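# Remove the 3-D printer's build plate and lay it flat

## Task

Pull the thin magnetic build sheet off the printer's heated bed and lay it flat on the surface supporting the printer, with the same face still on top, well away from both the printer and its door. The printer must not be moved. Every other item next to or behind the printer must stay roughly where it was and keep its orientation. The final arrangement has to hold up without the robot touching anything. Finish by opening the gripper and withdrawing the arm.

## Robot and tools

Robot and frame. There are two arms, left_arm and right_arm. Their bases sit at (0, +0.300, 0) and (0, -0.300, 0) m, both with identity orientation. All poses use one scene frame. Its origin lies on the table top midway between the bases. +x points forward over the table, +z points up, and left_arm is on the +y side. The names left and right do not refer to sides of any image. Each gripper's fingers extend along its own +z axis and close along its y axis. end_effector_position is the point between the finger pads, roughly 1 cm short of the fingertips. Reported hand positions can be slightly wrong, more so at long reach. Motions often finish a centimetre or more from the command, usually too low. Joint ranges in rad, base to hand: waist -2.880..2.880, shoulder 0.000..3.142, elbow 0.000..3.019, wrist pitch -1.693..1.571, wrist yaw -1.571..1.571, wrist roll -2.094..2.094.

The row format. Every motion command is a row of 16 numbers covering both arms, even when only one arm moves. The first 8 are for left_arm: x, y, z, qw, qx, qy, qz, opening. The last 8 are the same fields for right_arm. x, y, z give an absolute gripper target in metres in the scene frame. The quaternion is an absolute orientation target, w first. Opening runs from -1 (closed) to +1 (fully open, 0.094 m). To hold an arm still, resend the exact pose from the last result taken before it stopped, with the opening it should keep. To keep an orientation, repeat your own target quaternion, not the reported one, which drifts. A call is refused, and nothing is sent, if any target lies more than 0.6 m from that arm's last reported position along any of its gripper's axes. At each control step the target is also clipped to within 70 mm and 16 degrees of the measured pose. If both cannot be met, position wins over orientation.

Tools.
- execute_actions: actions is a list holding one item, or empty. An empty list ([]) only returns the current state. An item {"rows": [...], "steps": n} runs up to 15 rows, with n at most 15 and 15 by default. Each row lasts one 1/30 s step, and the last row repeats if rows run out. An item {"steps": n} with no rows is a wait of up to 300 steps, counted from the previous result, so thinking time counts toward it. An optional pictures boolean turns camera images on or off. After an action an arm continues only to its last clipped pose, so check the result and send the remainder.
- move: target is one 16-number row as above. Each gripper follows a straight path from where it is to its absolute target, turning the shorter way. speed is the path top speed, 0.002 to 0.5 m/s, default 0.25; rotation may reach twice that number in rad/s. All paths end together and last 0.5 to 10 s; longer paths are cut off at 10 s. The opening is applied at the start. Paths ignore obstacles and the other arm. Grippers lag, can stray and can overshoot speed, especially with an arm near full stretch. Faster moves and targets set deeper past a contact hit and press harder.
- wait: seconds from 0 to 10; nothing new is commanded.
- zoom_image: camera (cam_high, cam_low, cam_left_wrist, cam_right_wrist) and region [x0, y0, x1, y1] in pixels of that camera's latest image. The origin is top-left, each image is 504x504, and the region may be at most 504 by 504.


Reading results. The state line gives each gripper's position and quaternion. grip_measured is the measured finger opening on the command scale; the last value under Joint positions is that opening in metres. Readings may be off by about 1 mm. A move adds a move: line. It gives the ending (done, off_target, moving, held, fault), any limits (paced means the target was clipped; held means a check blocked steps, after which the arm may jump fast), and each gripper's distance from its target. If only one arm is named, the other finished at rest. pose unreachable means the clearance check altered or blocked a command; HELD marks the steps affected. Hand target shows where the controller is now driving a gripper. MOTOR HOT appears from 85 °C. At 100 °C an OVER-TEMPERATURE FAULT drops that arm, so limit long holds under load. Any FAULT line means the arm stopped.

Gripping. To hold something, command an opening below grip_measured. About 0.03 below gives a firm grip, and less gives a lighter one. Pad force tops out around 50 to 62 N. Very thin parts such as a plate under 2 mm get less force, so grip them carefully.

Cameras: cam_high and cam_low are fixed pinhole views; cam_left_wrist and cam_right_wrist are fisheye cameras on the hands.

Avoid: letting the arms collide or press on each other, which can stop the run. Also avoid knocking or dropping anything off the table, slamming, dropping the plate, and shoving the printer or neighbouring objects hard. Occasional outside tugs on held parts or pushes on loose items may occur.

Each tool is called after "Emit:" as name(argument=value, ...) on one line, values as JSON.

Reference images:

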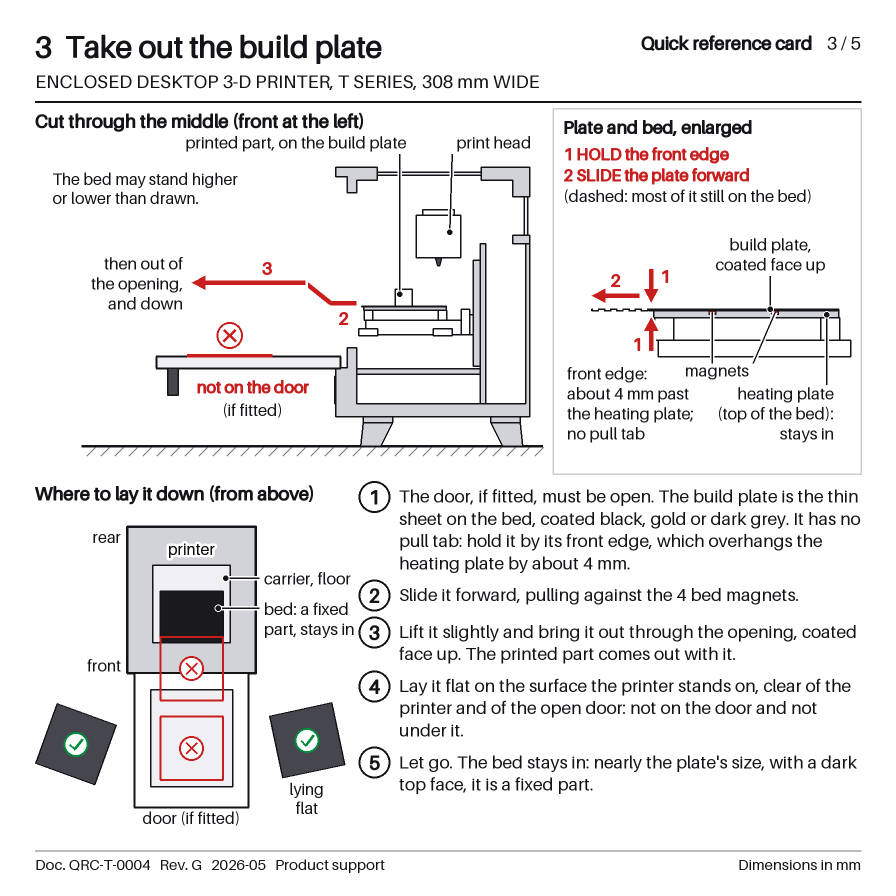

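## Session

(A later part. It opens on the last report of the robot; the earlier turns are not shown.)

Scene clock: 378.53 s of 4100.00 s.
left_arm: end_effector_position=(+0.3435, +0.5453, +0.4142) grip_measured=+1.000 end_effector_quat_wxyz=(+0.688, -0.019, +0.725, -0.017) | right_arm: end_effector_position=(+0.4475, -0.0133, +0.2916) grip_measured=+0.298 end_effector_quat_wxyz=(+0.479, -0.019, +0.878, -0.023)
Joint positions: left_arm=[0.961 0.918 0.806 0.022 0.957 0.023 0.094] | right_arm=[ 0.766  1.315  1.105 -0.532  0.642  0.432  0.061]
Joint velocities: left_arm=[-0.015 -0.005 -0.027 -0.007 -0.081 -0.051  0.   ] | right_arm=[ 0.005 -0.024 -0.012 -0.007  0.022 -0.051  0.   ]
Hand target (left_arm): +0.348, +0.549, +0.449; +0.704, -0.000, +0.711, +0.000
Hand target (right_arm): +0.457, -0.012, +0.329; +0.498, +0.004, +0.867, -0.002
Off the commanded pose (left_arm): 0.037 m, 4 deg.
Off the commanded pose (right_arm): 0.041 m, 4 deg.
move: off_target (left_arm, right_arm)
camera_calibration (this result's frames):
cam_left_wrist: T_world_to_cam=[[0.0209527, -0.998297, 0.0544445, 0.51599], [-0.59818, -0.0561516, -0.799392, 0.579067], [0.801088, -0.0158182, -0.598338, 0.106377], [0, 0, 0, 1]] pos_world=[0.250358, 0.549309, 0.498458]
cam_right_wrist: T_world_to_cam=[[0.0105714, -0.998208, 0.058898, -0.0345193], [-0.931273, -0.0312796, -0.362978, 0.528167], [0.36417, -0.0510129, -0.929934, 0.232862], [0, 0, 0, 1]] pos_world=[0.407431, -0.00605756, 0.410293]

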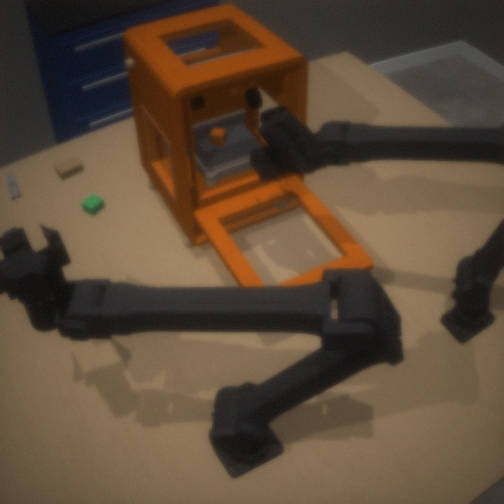

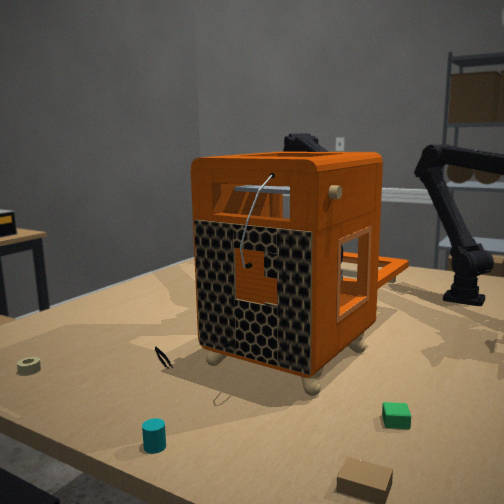

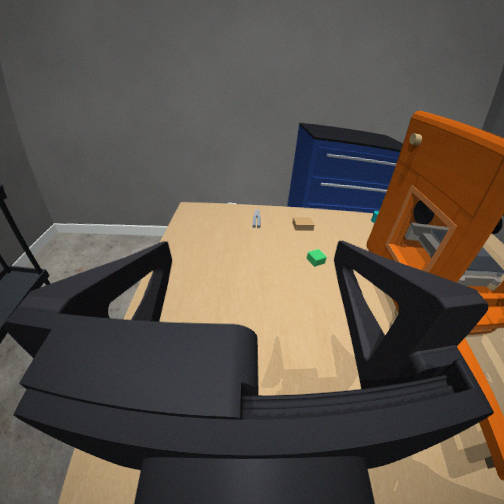

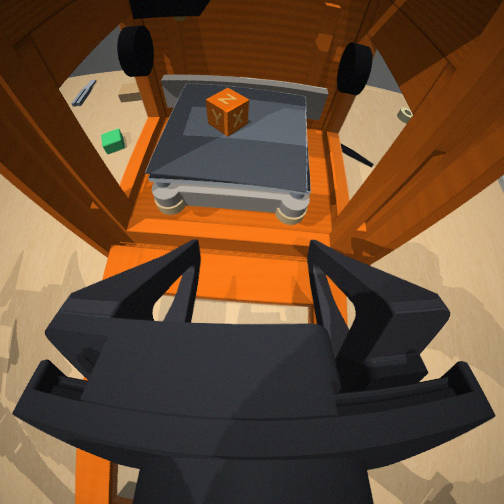

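Emit:
move(target=[0.35,0.55,0.45,0.704,0,0.711,0,1,0.44,0.05,0.27,0.4545,0.4545,0.5416,0.5416,-0.6], speed=0.1)

Emit:
move(target=[0.35,0.55,0.45,0.704,0,0.711,0,1,0.52,0.068,0.262,0.4545,0.4545,0.5416,0.5416,-0.6], speed=0.03)

Emit:
zoom_image(camera="cam_right_wrist", region=[150,120,350,320])

Scene clock: 397.33 s of 4100.00 s.
left_arm: end_effector_position=(+0.3435, +0.5453, +0.4142) grip_measured=+1.000 end_effector_quat_wxyz=(+0.688, -0.019, +0.725, -0.017) | right_arm: end_effector_position=(+0.4441, +0.0452, +0.2675) grip_measured=-0.598 end_effector_quat_wxyz=(+0.458, +0.449, +0.553, +0.532)
Joint positions: left_arm=[0.961 0.918 0.806 0.022 0.957 0.023 0.094] | right_arm=[0.854 1.464 0.775 0.67  0.677 1.552 0.019]
Joint velocities: left_arm=[ 0.015 -0.005 -0.012 -0.022  0.022  0.022  0.   ] | right_arm=[ 0.005 -0.005  0.002  0.002 -0.007 -0.007  0.001]
Hand target (left_arm): +0.348, +0.549, +0.449; +0.704, -0.000, +0.711, +0.000
Hand target (right_arm): +0.441, +0.051, +0.270; +0.452, +0.451, +0.545, +0.544
Off the commanded pose (left_arm): 0.037 m, 4 deg.
Off the commanded pose (right_arm): 0.007 m, 2 deg.
After step 90, 7.13 s passed at rest.
move: off_target (left_arm)
camera_calibration (this result's frames):
cam_left_wrist: T_world_to_cam=[[0.0209527, -0.998297, 0.0544445, 0.51599], [-0.59818, -0.0561516, -0.799392, 0.579067], [0.801088, -0.0158182, -0.598338, 0.106377], [0, 0, 0, 1]] pos_world=[0.250358, 0.549309, 0.498458]
cam_right_wrist: T_world_to_cam=[[-0.00913983, -0.0319999, -0.999446, 0.273451], [-0.719873, 0.69393, -0.0156348, 0.298463], [0.694046, 0.719331, -0.0293783, -0.20753], [0, 0, 0, 1]] pos_world=[0.36139, -0.0490793, 0.271869]

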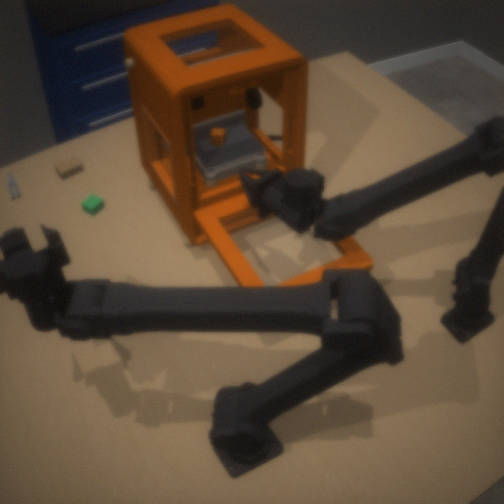

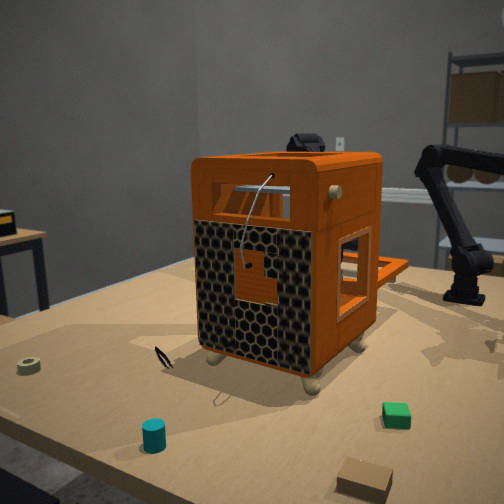

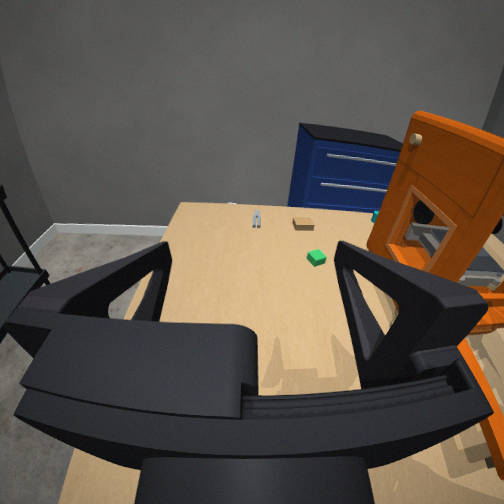

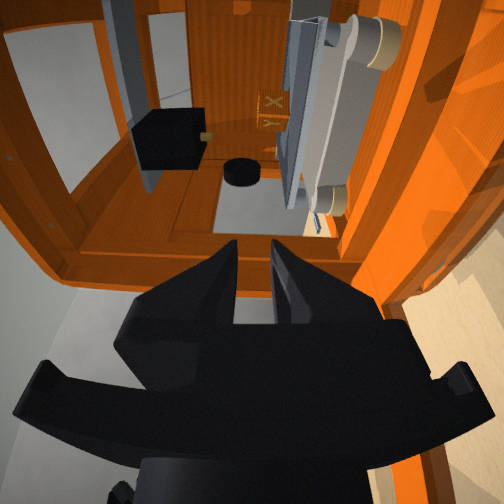

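Scene clock: 400.27 s of 4100.00 s.
left_arm: end_effector_position=(+0.3435, +0.5453, +0.4142) grip_measured=+1.000 end_effector_quat_wxyz=(+0.688, -0.019, +0.725, -0.017) | right_arm: end_effector_position=(+0.5049, +0.0633, +0.2386) grip_measured=-0.598 end_effector_quat_wxyz=(+0.454, +0.450, +0.566, +0.521)
Joint positions: left_arm=[0.961 0.918 0.806 0.022 0.957 0.023 0.094] | right_arm=[0.781 1.632 0.906 0.67  0.597 1.557 0.019]
Joint velocities: left_arm=[ 0.005  0.005 -0.012  0.012 -0.051 -0.022  0.   ] | right_arm=[-0.005 -0.005 -0.022 -0.012 -0.007 -0.051 -0.001]
Hand target (left_arm): +0.348, +0.549, +0.449; +0.704, -0.000, +0.711, +0.000
Hand target (right_arm): +0.518, +0.068, +0.262; +0.454, +0.455, +0.542, +0.542
Off the commanded pose (left_arm): 0.037 m, 4 deg.
Off the commanded pose (right_arm): 0.028 m, 4 deg.
move: off_target (left_arm, right_arm)
camera_calibration (this result's frames):
cam_left_wrist: T_world_to_cam=[[0.0209527, -0.998297, 0.0544445, 0.51599], [-0.59818, -0.0561516, -0.799392, 0.579067], [0.801088, -0.0158182, -0.598338, 0.106377], [0, 0, 0, 1]] pos_world=[0.250358, 0.549309, 0.498458]
cam_right_wrist: T_world_to_cam=[[-0.0371318, -0.0525556, -0.997927, 0.260841], [-0.724061, 0.689672, -0.0093799, 0.330126], [0.688736, 0.722212, -0.0636622, -0.252875], [0, 0, 0, 1]] pos_world=[0.422881, -0.0313407, 0.247298]

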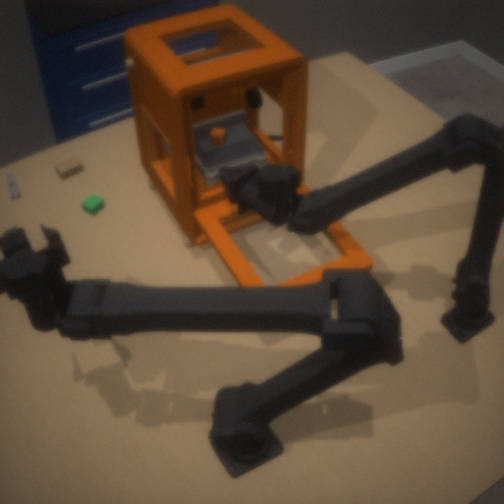

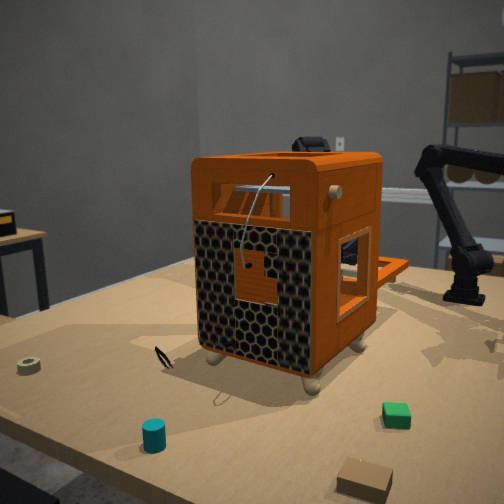

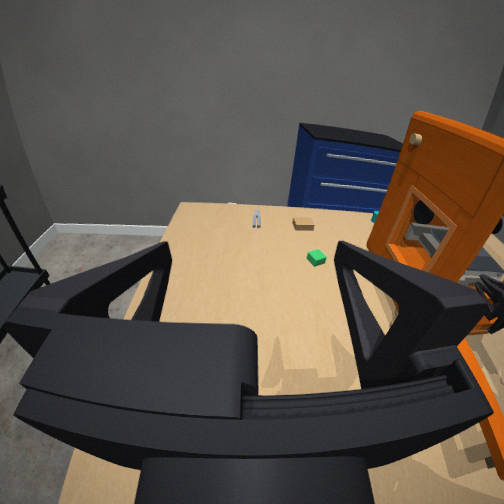

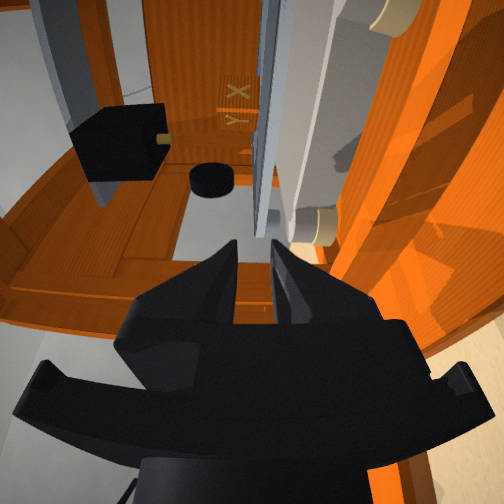

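Region (150, 120, 350, 320) of cam_right_wrist's 504x504 image, scaled by 2.520, with more detail than that image has.

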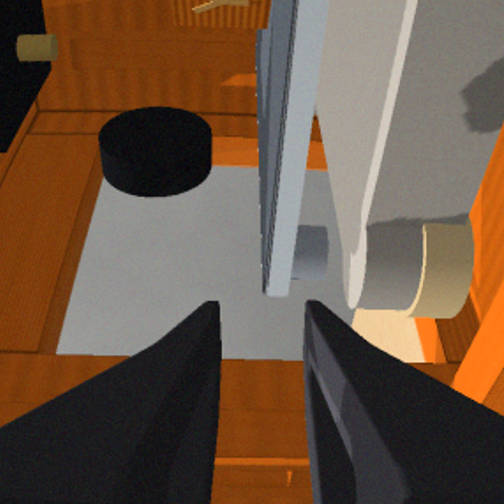

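Emit:
move(target=[0.35,0.55,0.45,0.704,0,0.711,0,1,0.555,0.078,0.268,0.4545,0.4545,0.5416,0.5416,-0.7], speed=0.015)

Emit:
zoom_image(camera="cam_right_wrist", region=[150,120,350,320])

Scene clock: 407.63 s of 4100.00 s.
left_arm: end_effector_position=(+0.3435, +0.5453, +0.4142) grip_measured=+1.000 end_effector_quat_wxyz=(+0.688, -0.019, +0.725, -0.017) | right_arm: end_effector_position=(+0.5398, +0.0744, +0.2489) grip_measured=-0.698 end_effector_quat_wxyz=(+0.454, +0.450, +0.558, +0.529)
Joint positions: left_arm=[0.961 0.918 0.806 0.022 0.957 0.023 0.094] | right_arm=[0.747 1.693 1.007 0.652 0.563 1.557 0.014]
Joint velocities: left_arm=[-0.005 -0.015  0.007  0.002 -0.022 -0.037  0.   ] | right_arm=[ 0.005 -0.005  0.002  0.007  0.051  0.022  0.001]
Hand target (left_arm): +0.348, +0.549, +0.449; +0.704, -0.000, +0.711, +0.000
Hand target (right_arm): +0.554, +0.077, +0.268; +0.454, +0.454, +0.542, +0.542
Off the commanded pose (left_arm): 0.037 m, 4 deg.
Off the commanded pose (right_arm): 0.025 m, 2 deg.
After step 90, 0.13 s passed at rest.
move: off_target (left_arm, right_arm)
camera_calibration (this result's frames):
cam_left_wrist: T_world_to_cam=[[0.0209527, -0.998297, 0.0544445, 0.51599], [-0.59818, -0.0561516, -0.799392, 0.579067], [0.801088, -0.0158182, -0.598338, 0.106377], [0, 0, 0, 1]] pos_world=[0.250358, 0.549309, 0.498458]
cam_right_wrist: T_world_to_cam=[[-0.0219114, -0.0359475, -0.999113, 0.263809], [-0.724426, 0.689295, -0.00891311, 0.347929], [0.689004, 0.723589, -0.0411447, -0.290168], [0, 0, 0, 1]] pos_world=[0.457756, -0.0203795, 0.254737]

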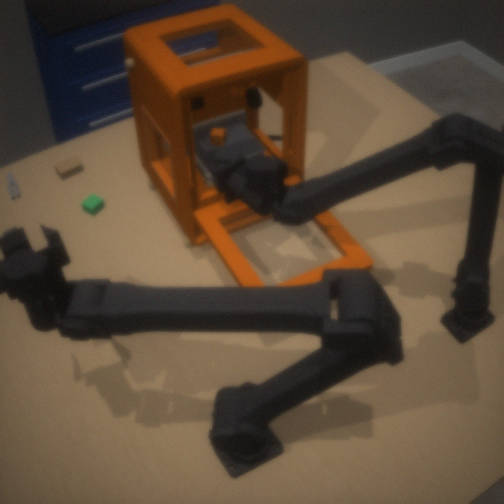

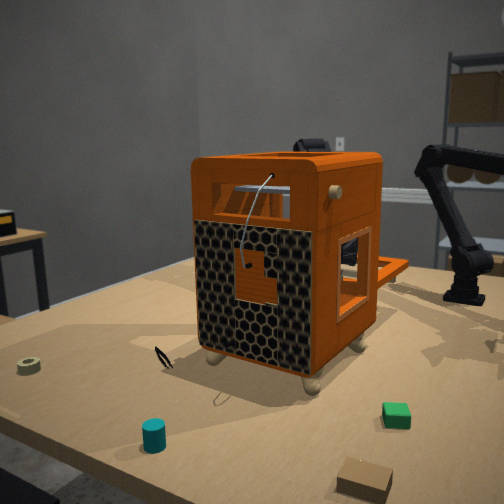

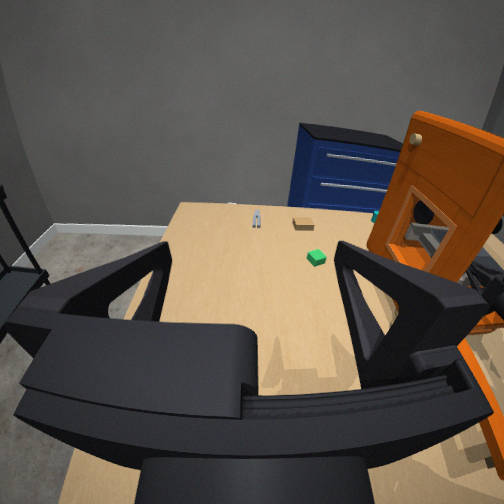

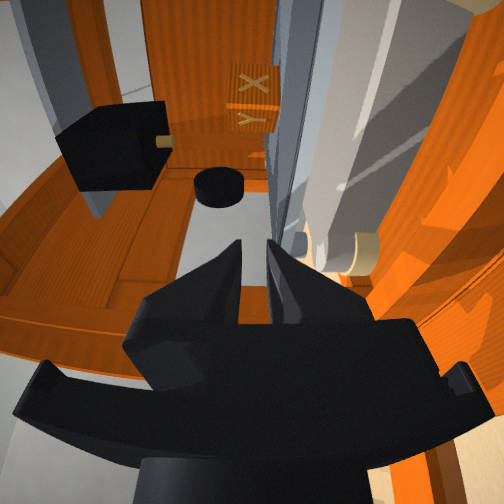

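Region (150, 120, 350, 320) of cam_right_wrist's 504x504 image, scaled by 2.520, with more detail than that image has.

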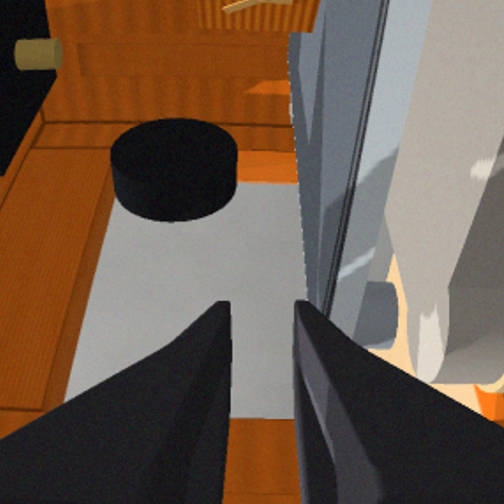

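Emit:
move(target=[0.35,0.55,0.45,0.704,0,0.711,0,1,0.505,0.066,0.243,0.4545,0.4545,0.5416,0.5416,-0.65], speed=0.03)

Emit:
move(target=[0.35,0.55,0.45,0.704,0,0.711,0,1,0.555,0.078,0.257,0.4545,0.4545,0.5416,0.5416,-0.65], speed=0.015)

Emit:
zoom_image(camera="cam_right_wrist", region=[150,120,350,320])

Scene clock: 412.93 s of 4100.00 s.
left_arm: end_effector_position=(+0.3435, +0.5453, +0.4142) grip_measured=+1.000 end_effector_quat_wxyz=(+0.688, -0.019, +0.725, -0.017) | right_arm: end_effector_position=(+0.5096, +0.0612, +0.2264) grip_measured=-0.652 end_effector_quat_wxyz=(+0.459, +0.454, +0.558, +0.522)
Joint positions: left_arm=[0.961 0.918 0.806 0.022 0.957 0.023 0.094] | right_arm=[0.775 1.67  0.902 0.726 0.608 1.557 0.016]
Joint velocities: left_arm=[ 0.005 -0.005 -0.007 -0.002 -0.037 -0.066  0.   ] | right_arm=[-0.005 -0.005  0.002  0.007 -0.007 -0.051  0.001]
Hand target (left_arm): +0.348, +0.549, +0.449; +0.704, -0.000, +0.711, +0.000
Hand target (right_arm): +0.505, +0.066, +0.243; +0.454, +0.454, +0.542, +0.542
Off the commanded pose (left_arm): 0.037 m, 4 deg.
Off the commanded pose (right_arm): 0.018 m, 3 deg.
After step 90, 0.77 s passed at rest.
move: off_target (left_arm, right_arm)
camera_calibration (this result's frames):
cam_left_wrist: T_world_to_cam=[[0.0209527, -0.998297, 0.0544445, 0.51599], [-0.59818, -0.0561516, -0.799392, 0.579067], [0.801088, -0.0158182, -0.598338, 0.106377], [0, 0, 0, 1]] pos_world=[0.250358, 0.549309, 0.498458]
cam_right_wrist: T_world_to_cam=[[-0.0274857, -0.0425173, -0.998718, 0.243311], [-0.713092, 0.700996, -0.0102178, 0.328722], [0.700532, 0.711896, -0.0495861, -0.263958], [0, 0, 0, 1]] pos_world=[0.426007, -0.0321774, 0.23327]

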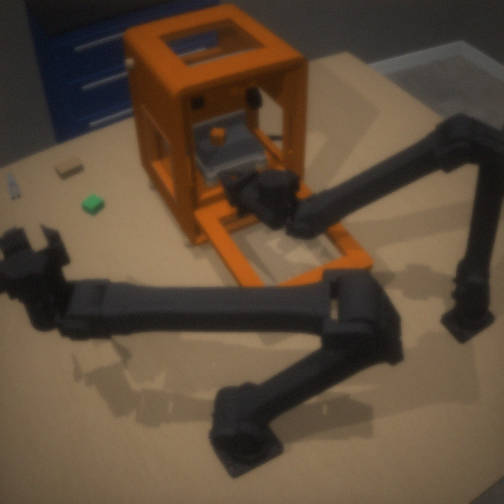

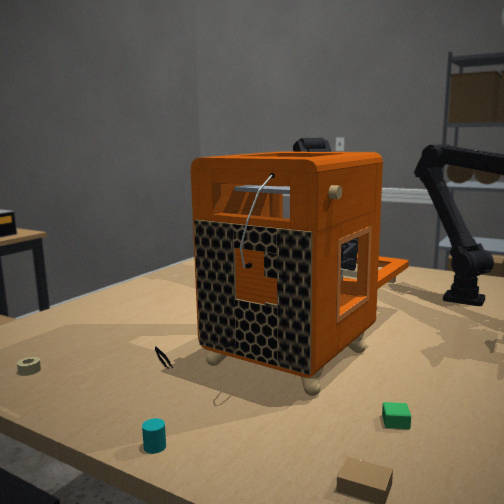

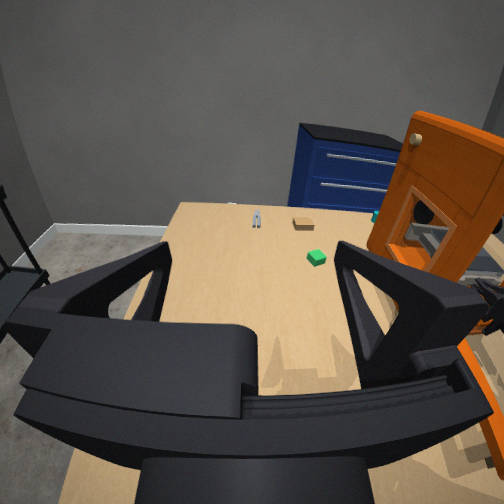

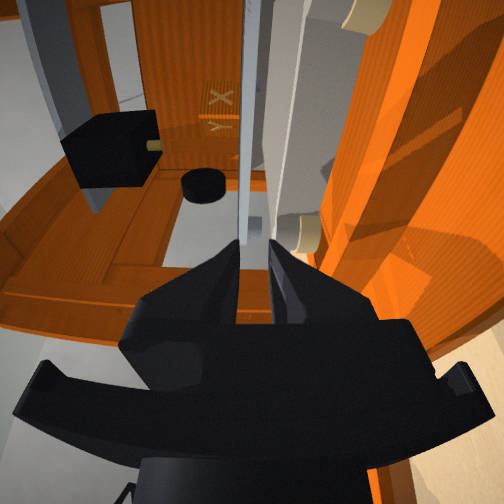

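Scene clock: 416.97 s of 4100.00 s.
left_arm: end_effector_position=(+0.3435, +0.5453, +0.4142) grip_measured=+1.000 end_effector_quat_wxyz=(+0.688, -0.019, +0.725, -0.017) | right_arm: end_effector_position=(+0.5348, +0.0726, +0.2353) grip_measured=-0.652 end_effector_quat_wxyz=(+0.454, +0.450, +0.560, +0.527)
Joint positions: left_arm=[0.961 0.918 0.806 0.022 0.957 0.023 0.094] | right_arm=[0.752 1.705 0.982 0.685 0.568 1.557 0.016]
Joint velocities: left_arm=[-0.005  0.005 -0.002 -0.007  0.022  0.007  0.   ] | right_arm=[-0.015  0.005 -0.007  0.002 -0.051  0.022 -0.   ]
Hand target (left_arm): +0.348, +0.549, +0.449; +0.704, -0.000, +0.711, +0.000
Hand target (right_arm): +0.553, +0.077, +0.257; +0.454, +0.454, +0.542, +0.542
Off the commanded pose (left_arm): 0.037 m, 4 deg.
Off the commanded pose (right_arm): 0.030 m, 3 deg.
move: off_target (left_arm, right_arm)
camera_calibration (this result's frames):
cam_left_wrist: T_world_to_cam=[[0.0209527, -0.998297, 0.0544445, 0.51599], [-0.59818, -0.0561516, -0.799392, 0.579067], [0.801088, -0.0158182, -0.598338, 0.106377], [0, 0, 0, 1]] pos_world=[0.250358, 0.549309, 0.498458]
cam_right_wrist: T_world_to_cam=[[-0.0257202, -0.0396926, -0.998881, 0.252337], [-0.724199, 0.689536, -0.00875271, 0.345281], [0.689111, 0.723163, -0.0464803, -0.284697], [0, 0, 0, 1]] pos_world=[0.45273, -0.0221854, 0.241844]

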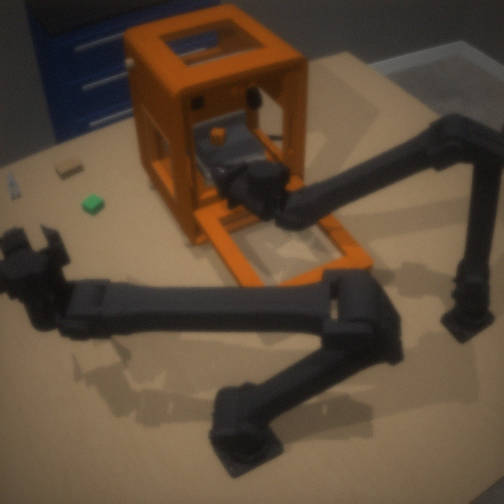

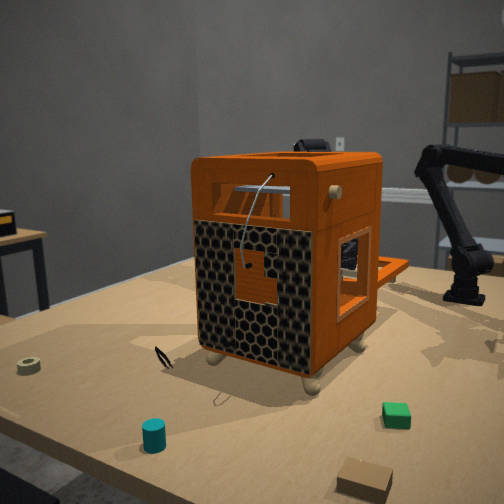

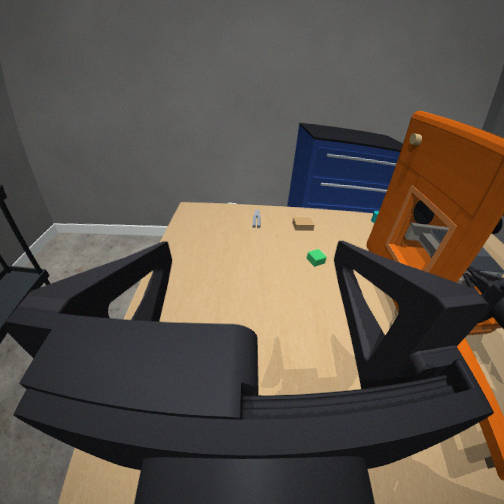

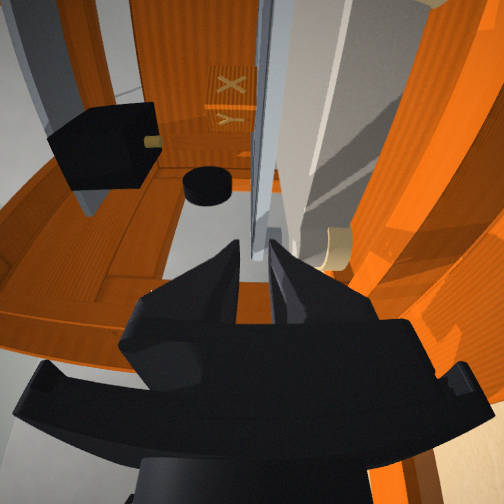

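Region (150, 120, 350, 320) of cam_right_wrist's 504x504 image, scaled by 2.520, with more detail than that image has.

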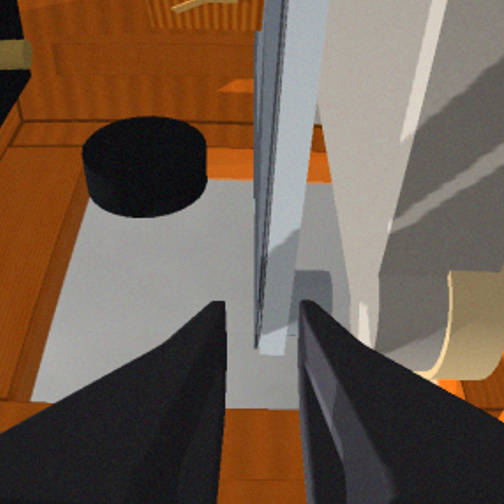

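Emit:
move(target=[0.35,0.55,0.45,0.704,0,0.711,0,1,0.558,0.079,0.256,0.4545,0.4545,0.5416,0.5416,-0.84], speed=0.01)

Emit:
zoom_image(camera="cam_right_wrist", region=[150,120,350,320])

Scene clock: 424.87 s of 4100.00 s.
left_arm: end_effector_position=(+0.3435, +0.5453, +0.4142) grip_measured=+1.000 end_effector_quat_wxyz=(+0.688, -0.019, +0.725, -0.017) | right_arm: end_effector_position=(+0.5347, +0.0729, +0.2325) grip_measured=-0.838 end_effector_quat_wxyz=(+0.453, +0.449, +0.563, +0.526)
Joint positions: left_arm=[0.961 0.918 0.806 0.022 0.957 0.023 0.094] | right_arm=[0.751 1.708 0.98  0.684 0.564 1.557 0.008]
Joint velocities: left_arm=[-0.005  0.015 -0.002 -0.012  0.007 -0.007  0.   ] | right_arm=[ 0.034 -0.005  0.002  0.007  0.037  0.022  0.   ]
Hand target (left_arm): +0.348, +0.549, +0.449; +0.704, -0.000, +0.711, +0.000
Hand target (right_arm): +0.556, +0.078, +0.256; +0.455, +0.454, +0.542, +0.542
Off the commanded pose (left_arm): 0.037 m, 4 deg.
Off the commanded pose (right_arm): 0.034 m, 3 deg.
After step 90, 1.00 s passed at rest.
move: off_target (left_arm, right_arm)
camera_calibration (this result's frames):
cam_left_wrist: T_world_to_cam=[[0.0209527, -0.998297, 0.0544445, 0.51599], [-0.59818, -0.0561516, -0.799392, 0.579067], [0.801088, -0.0158182, -0.598338, 0.106377], [0, 0, 0, 1]] pos_world=[0.250358, 0.549309, 0.498458]
cam_right_wrist: T_world_to_cam=[[-0.0295826, -0.0433142, -0.998623, 0.25177], [-0.726594, 0.687017, -0.00827442, 0.346315], [0.68643, 0.725349, -0.0517956, -0.28256], [0, 0, 0, 1]] pos_world=[0.453036, -0.0220648, 0.239653]

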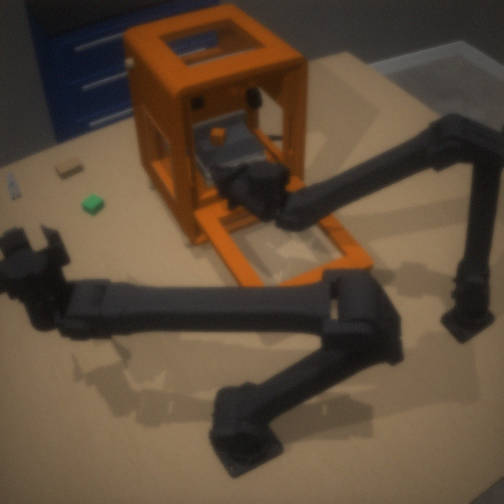

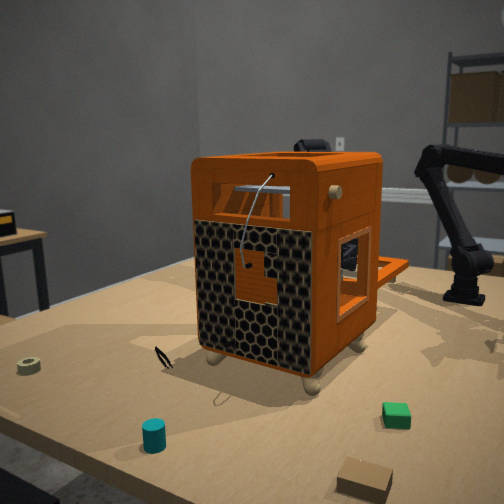

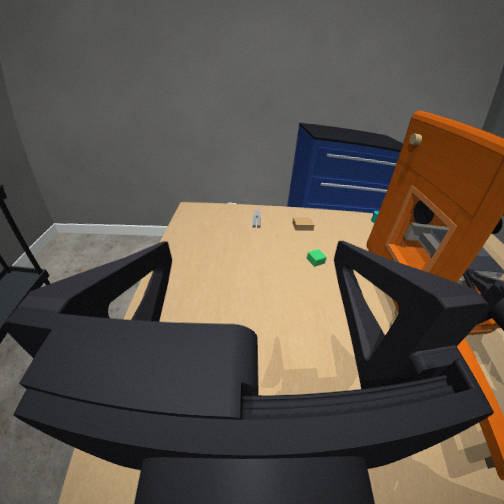

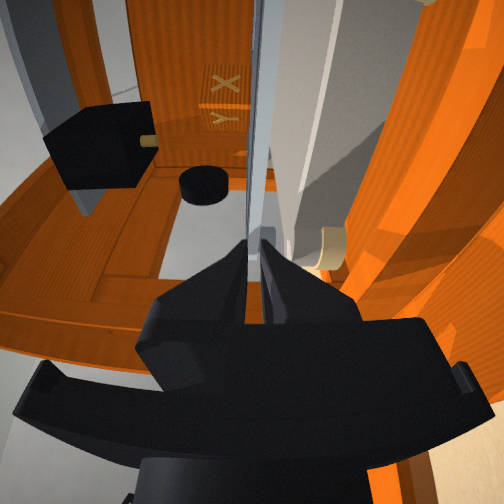

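Region (150, 120, 350, 320) of cam_right_wrist's 504x504 image, scaled by 2.520, with more detail than that image has.

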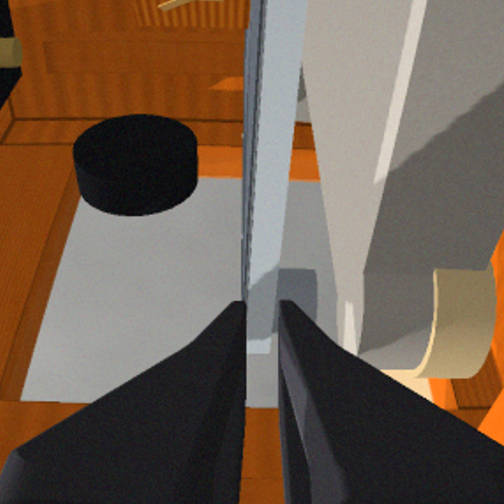

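Emit:
execute_actions(actions=[{"rows":[[0.35,0.55,0.45,0.704,0,0.711,0,1,0.545,0.076,0.262,0.4545,0.4545,0.5416,0.5416,-0.84],[0.35,0.55,0.45,0.704,0,0.711,0,1,0.545,0.076,0.262,0.4545,0.4545,0.5416,0.5416,-0.84],[0.35,0.55,0.45,0.704,0,0.711,0,1,0.545,0.076,0.262,0.4545,0.4545,0.5416,0.5416,-0.84],[0.35,0.55,0.45,0.704,0,0.711,0,1,0.545,0.076,0.266,0.4545,0.4545,0.5416,0.5416,-0.84],[0.35,0.55,0.45,0.704,0,0.711,0,1,0.545,0.076,0.266,0.4545,0.4545,0.5416,0.5416,-0.84],[0.35,0.55,0.45,0.704,0,0.711,0,1,0.545,0.076,0.266,0.4545,0.4545,0.5416,0.5416,-0.84],[0.35,0.55,0.45,0.704,0,0.711,0,1,0.545,0.076,0.270,0.4545,0.4545,0.5416,0.5416,-0.84]],"steps":15}], pictures=false)

Scene clock: 430.47 s of 4100.00 s.
left_arm: end_effector_position=(+0.3435, +0.5453, +0.4142) grip_measured=+1.000 end_effector_quat_wxyz=(+0.688, -0.019, +0.725, -0.017) | right_arm: end_effector_position=(+0.5337, +0.0714, +0.2334) grip_measured=-0.838 end_effector_quat_wxyz=(+0.453, +0.451, +0.568, +0.519)
Joint positions: left_arm=[0.961 0.918 0.806 0.022 0.957 0.023 0.094] | right_arm=[0.751 1.697 0.98  0.655 0.567 1.557 0.008]
Joint velocities: left_arm=[ 0.005 -0.015  0.007 -0.017 -0.081  0.022  0.   ] | right_arm=[-0.005 -0.005 -0.012 -0.002  0.022 -0.022 -0.001]
Hand target (left_arm): +0.348, +0.549, +0.449; +0.704, -0.000, +0.711, +0.000
Hand target (right_arm): +0.543, +0.075, +0.270; +0.455, +0.454, +0.542, +0.542
Off the commanded pose (left_arm): 0.037 m, 4 deg.
Off the commanded pose (right_arm): 0.039 m, 4 deg.
Steps of this call (steps 1 to 90: nothing new was sent; then 2.10 s passed at rest; steps 91 to 105: all 15 steps of this action). Readings (end_effector_position):
91: left_arm (+0.3435, +0.5453, +0.4142) | right_arm (+0.5348, +0.0726, +0.2325)
92: left_arm (+0.3435, +0.5453, +0.4142) | right_arm (+0.5347, +0.0724, +0.2323)
94: left_arm (+0.3435, +0.5453, +0.4142) | right_arm (+0.5346, +0.0723, +0.2324)
98: left_arm (+0.3435, +0.5453, +0.4142) | right_arm (+0.5341, +0.0717, +0.2326)
105: the state above

Emit:
execute_actions(actions=[{"rows":[[0.35,0.55,0.45,0.704,0,0.711,0,1,0.545,0.076,0.274,0.4545,0.4545,0.5416,0.5416,-0.84],[0.35,0.55,0.45,0.704,0,0.711,0,1,0.545,0.076,0.274,0.4545,0.4545,0.5416,0.5416,-0.84],[0.35,0.55,0.45,0.704,0,0.711,0,1,0.545,0.076,0.274,0.4545,0.4545,0.5416,0.5416,-0.84],[0.35,0.55,0.45,0.704,0,0.711,0,1,0.545,0.076,0.278,0.4545,0.4545,0.5416,0.5416,-0.84],[0.35,0.55,0.45,0.704,0,0.711,0,1,0.545,0.076,0.278,0.4545,0.4545,0.5416,0.5416,-0.84],[0.35,0.55,0.45,0.704,0,0.711,0,1,0.545,0.076,0.278,0.4545,0.4545,0.5416,0.5416,-0.84],[0.35,0.55,0.45,0.704,0,0.711,0,1,0.548,0.076,0.281,0.4545,0.4545,0.5416,0.5416,-0.84]],"steps":15}])

Emit:
zoom_image(camera="cam_right_wrist", region=[150,120,350,320])

Scene clock: 436.40 s of 4100.00 s.
left_arm: end_effector_position=(+0.3435, +0.5453, +0.4142) grip_measured=+1.000 end_effector_quat_wxyz=(+0.688, -0.019, +0.725, -0.017) | right_arm: end_effector_position=(+0.5333, +0.0710, +0.2350) grip_measured=-0.838 end_effector_quat_wxyz=(+0.452, +0.451, +0.574, +0.512)
Joint positions: left_arm=[0.961 0.918 0.806 0.022 0.957 0.023 0.094] | right_arm=[0.751 1.686 0.985 0.622 0.567 1.557 0.008]
Joint velocities: left_arm=[-0.005 -0.005  0.007 -0.007 -0.037  0.007  0.   ] | right_arm=[-0.005  0.005 -0.002 -0.012 -0.066  0.022  0.001]
Hand target (left_arm): +0.348, +0.549, +0.449; +0.704, -0.000, +0.711, +0.000
Hand target (right_arm): +0.545, +0.074, +0.281; +0.455, +0.454, +0.542, +0.542
Off the commanded pose (left_arm): 0.037 m, 4 deg.
Off the commanded pose (right_arm): 0.049 m, 5 deg.
Steps of this call (steps 1 to 90: nothing new was sent; then 2.43 s passed at rest; steps 91 to 105: all 15 steps of this action). Readings (end_effector_position):
91: left_arm (+0.3435, +0.5453, +0.4142) | right_arm (+0.5337, +0.0713, +0.2334)
92: left_arm (+0.3435, +0.5453, +0.4142) | right_arm (+0.5336, +0.0713, +0.2333)
94: left_arm (+0.3435, +0.5453, +0.4142) | right_arm (+0.5335, +0.0712, +0.2337)
98: left_arm (+0.3435, +0.5453, +0.4142) | right_arm (+0.5333, +0.0710, +0.2347)
105: the state above
camera_calibration (this result's frames):
cam_left_wrist: T_world_to_cam=[[0.0209527, -0.998297, 0.0544445, 0.51599], [-0.59818, -0.0561516, -0.799392, 0.579067], [0.801088, -0.0158182, -0.598338, 0.106377], [0, 0, 0, 1]] pos_world=[0.250358, 0.549309, 0.498458]
cam_right_wrist: T_world_to_cam=[[-0.0554895, -0.0674733, -0.996177, 0.269153], [-0.724686, 0.689051, -0.00630415, 0.345008], [0.686842, 0.721565, -0.0871321, -0.271709], [0, 0, 0, 1]] pos_world=[0.451578, -0.0235115, 0.246625]

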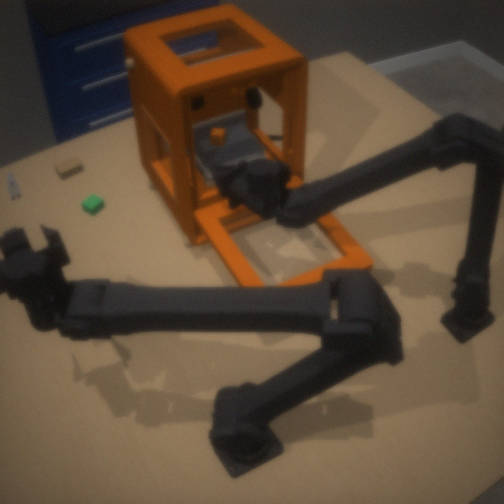

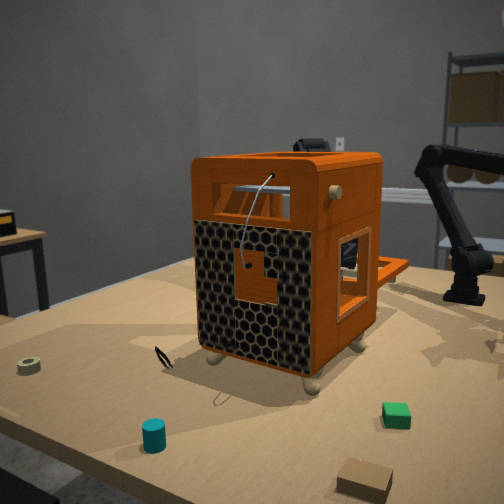

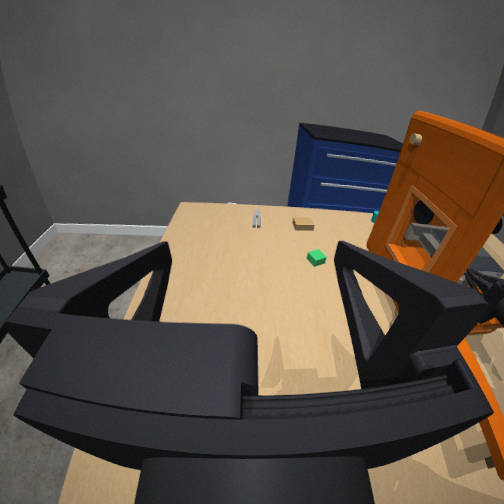

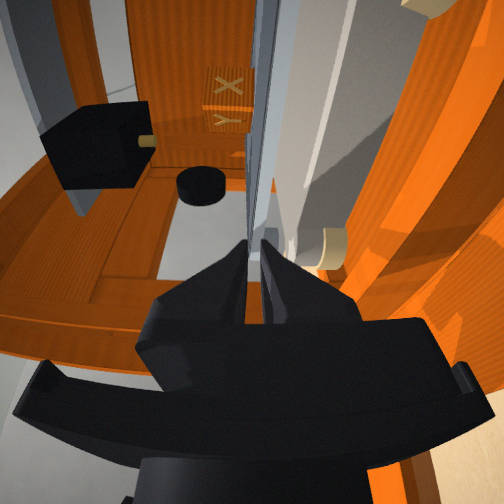

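Region (150, 120, 350, 320) of cam_right_wrist's 504x504 image, scaled by 2.520, with more detail than that image has.

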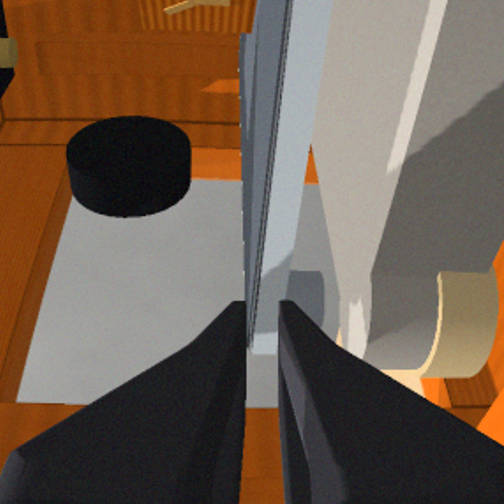

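Emit:
execute_actions(actions=[{"rows":[[0.35,0.55,0.45,0.704,0,0.711,0,1,0.551,0.077,0.276,0.4545,0.4545,0.5416,0.5416,-0.84],[0.35,0.55,0.45,0.704,0,0.711,0,1,0.553,0.078,0.276,0.4545,0.4545,0.5416,0.5416,-0.84],[0.35,0.55,0.45,0.704,0,0.711,0,1,0.555,0.078,0.276,0.4545,0.4545,0.5416,0.5416,-0.84],[0.35,0.55,0.45,0.704,0,0.711,0,1,0.557,0.079,0.276,0.4545,0.4545,0.5416,0.5416,-0.84],[0.35,0.55,0.45,0.704,0,0.711,0,1,0.559,0.079,0.276,0.4545,0.4545,0.5416,0.5416,-0.84],[0.35,0.55,0.45,0.704,0,0.711,0,1,0.561,0.080,0.276,0.4545,0.4545,0.5416,0.5416,-0.84],[0.35,0.55,0.45,0.704,0,0.711,0,1,0.563,0.080,0.276,0.4545,0.4545,0.5416,0.5416,-0.84]],"steps":15}])

Emit:
zoom_image(camera="cam_right_wrist", region=[150,120,350,320])

Scene clock: 441.17 s of 4100.00 s.
left_arm: end_effector_position=(+0.3435, +0.5453, +0.4142) grip_measured=+1.000 end_effector_quat_wxyz=(+0.688, -0.019, +0.725, -0.017) | right_arm: end_effector_position=(+0.5345, +0.0735, +0.2354) grip_measured=-0.838 end_effector_quat_wxyz=(+0.449, +0.449, +0.576, +0.515)
Joint positions: left_arm=[0.961 0.918 0.806 0.022 0.957 0.023 0.094] | right_arm=[0.751 1.689 0.99  0.621 0.558 1.557 0.008]
Joint velocities: left_arm=[ 0.005 -0.005 -0.002 -0.002  0.007  0.037  0.   ] | right_arm=[-0.015 -0.005 -0.007  0.007 -0.11   0.037  0.001]
Hand target (left_arm): +0.348, +0.549, +0.449; +0.704, -0.000, +0.711, +0.000
Hand target (right_arm): +0.559, +0.077, +0.276; +0.455, +0.454, +0.542, +0.542
Off the commanded pose (left_arm): 0.037 m, 4 deg.
Off the commanded pose (right_arm): 0.050 m, 5 deg.
Steps of this call (steps 1 to 90: nothing new was sent; then 1.27 s passed at rest; steps 91 to 105: all 15 steps of this action). Readings (end_effector_position):
91: left_arm (+0.3435, +0.5453, +0.4142) | right_arm (+0.5333, +0.0711, +0.2350)
92: left_arm (+0.3435, +0.5453, +0.4142) | right_arm (+0.5334, +0.0712, +0.2352)
94: left_arm (+0.3435, +0.5453, +0.4142) | right_arm (+0.5335, +0.0715, +0.2356)
98: left_arm (+0.3435, +0.5453, +0.4142) | right_arm (+0.5344, +0.0731, +0.2355)
105: the state above
camera_calibration (this result's frames):
cam_left_wrist: T_world_to_cam=[[0.0209527, -0.998297, 0.0544445, 0.51599], [-0.59818, -0.0561516, -0.799392, 0.579067], [0.801088, -0.0158182, -0.598338, 0.106377], [0, 0, 0, 1]] pos_world=[0.250358, 0.549309, 0.498458]
cam_right_wrist: T_world_to_cam=[[-0.0545637, -0.0666536, -0.996283, 0.269213], [-0.730422, 0.682972, -0.00568912, 0.3475], [0.680813, 0.727397, -0.0859508, -0.271729], [0, 0, 0, 1]] pos_world=[0.453507, -0.0217341, 0.246834]

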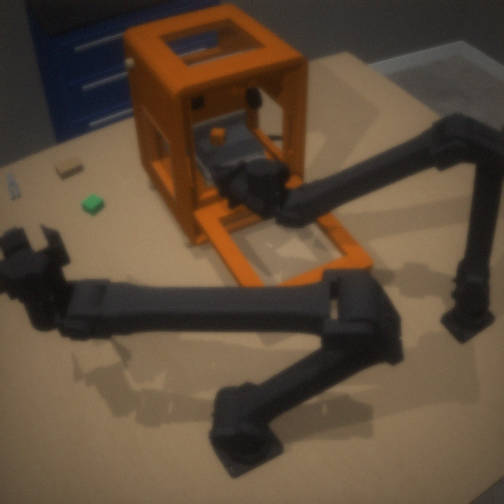

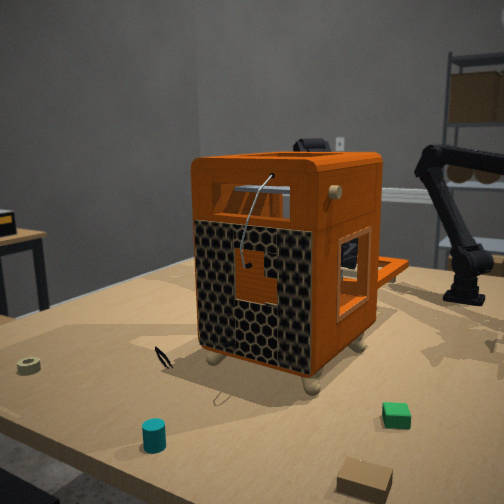

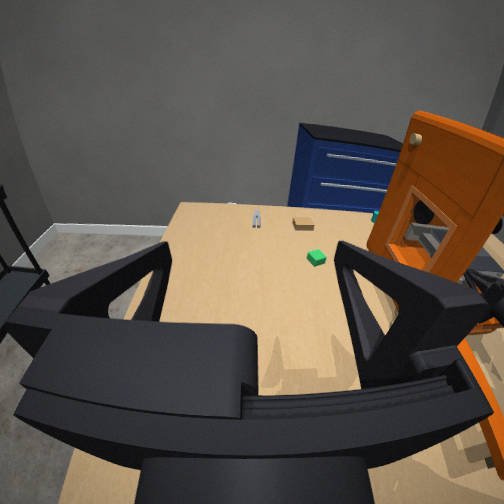

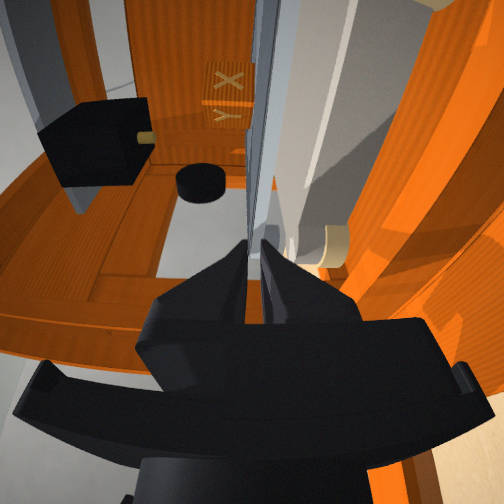

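Region (150, 120, 350, 320) of cam_right_wrist's 504x504 image, scaled by 2.520, with more detail than that image has.

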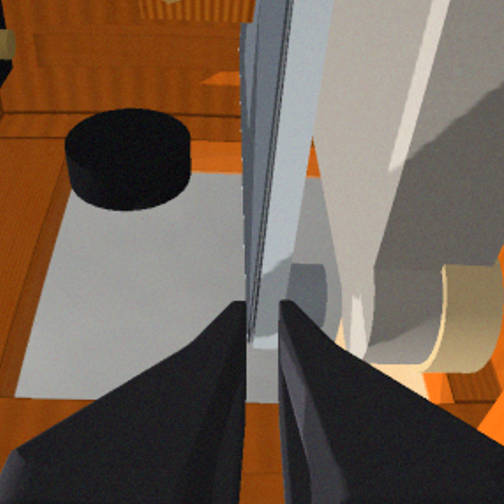

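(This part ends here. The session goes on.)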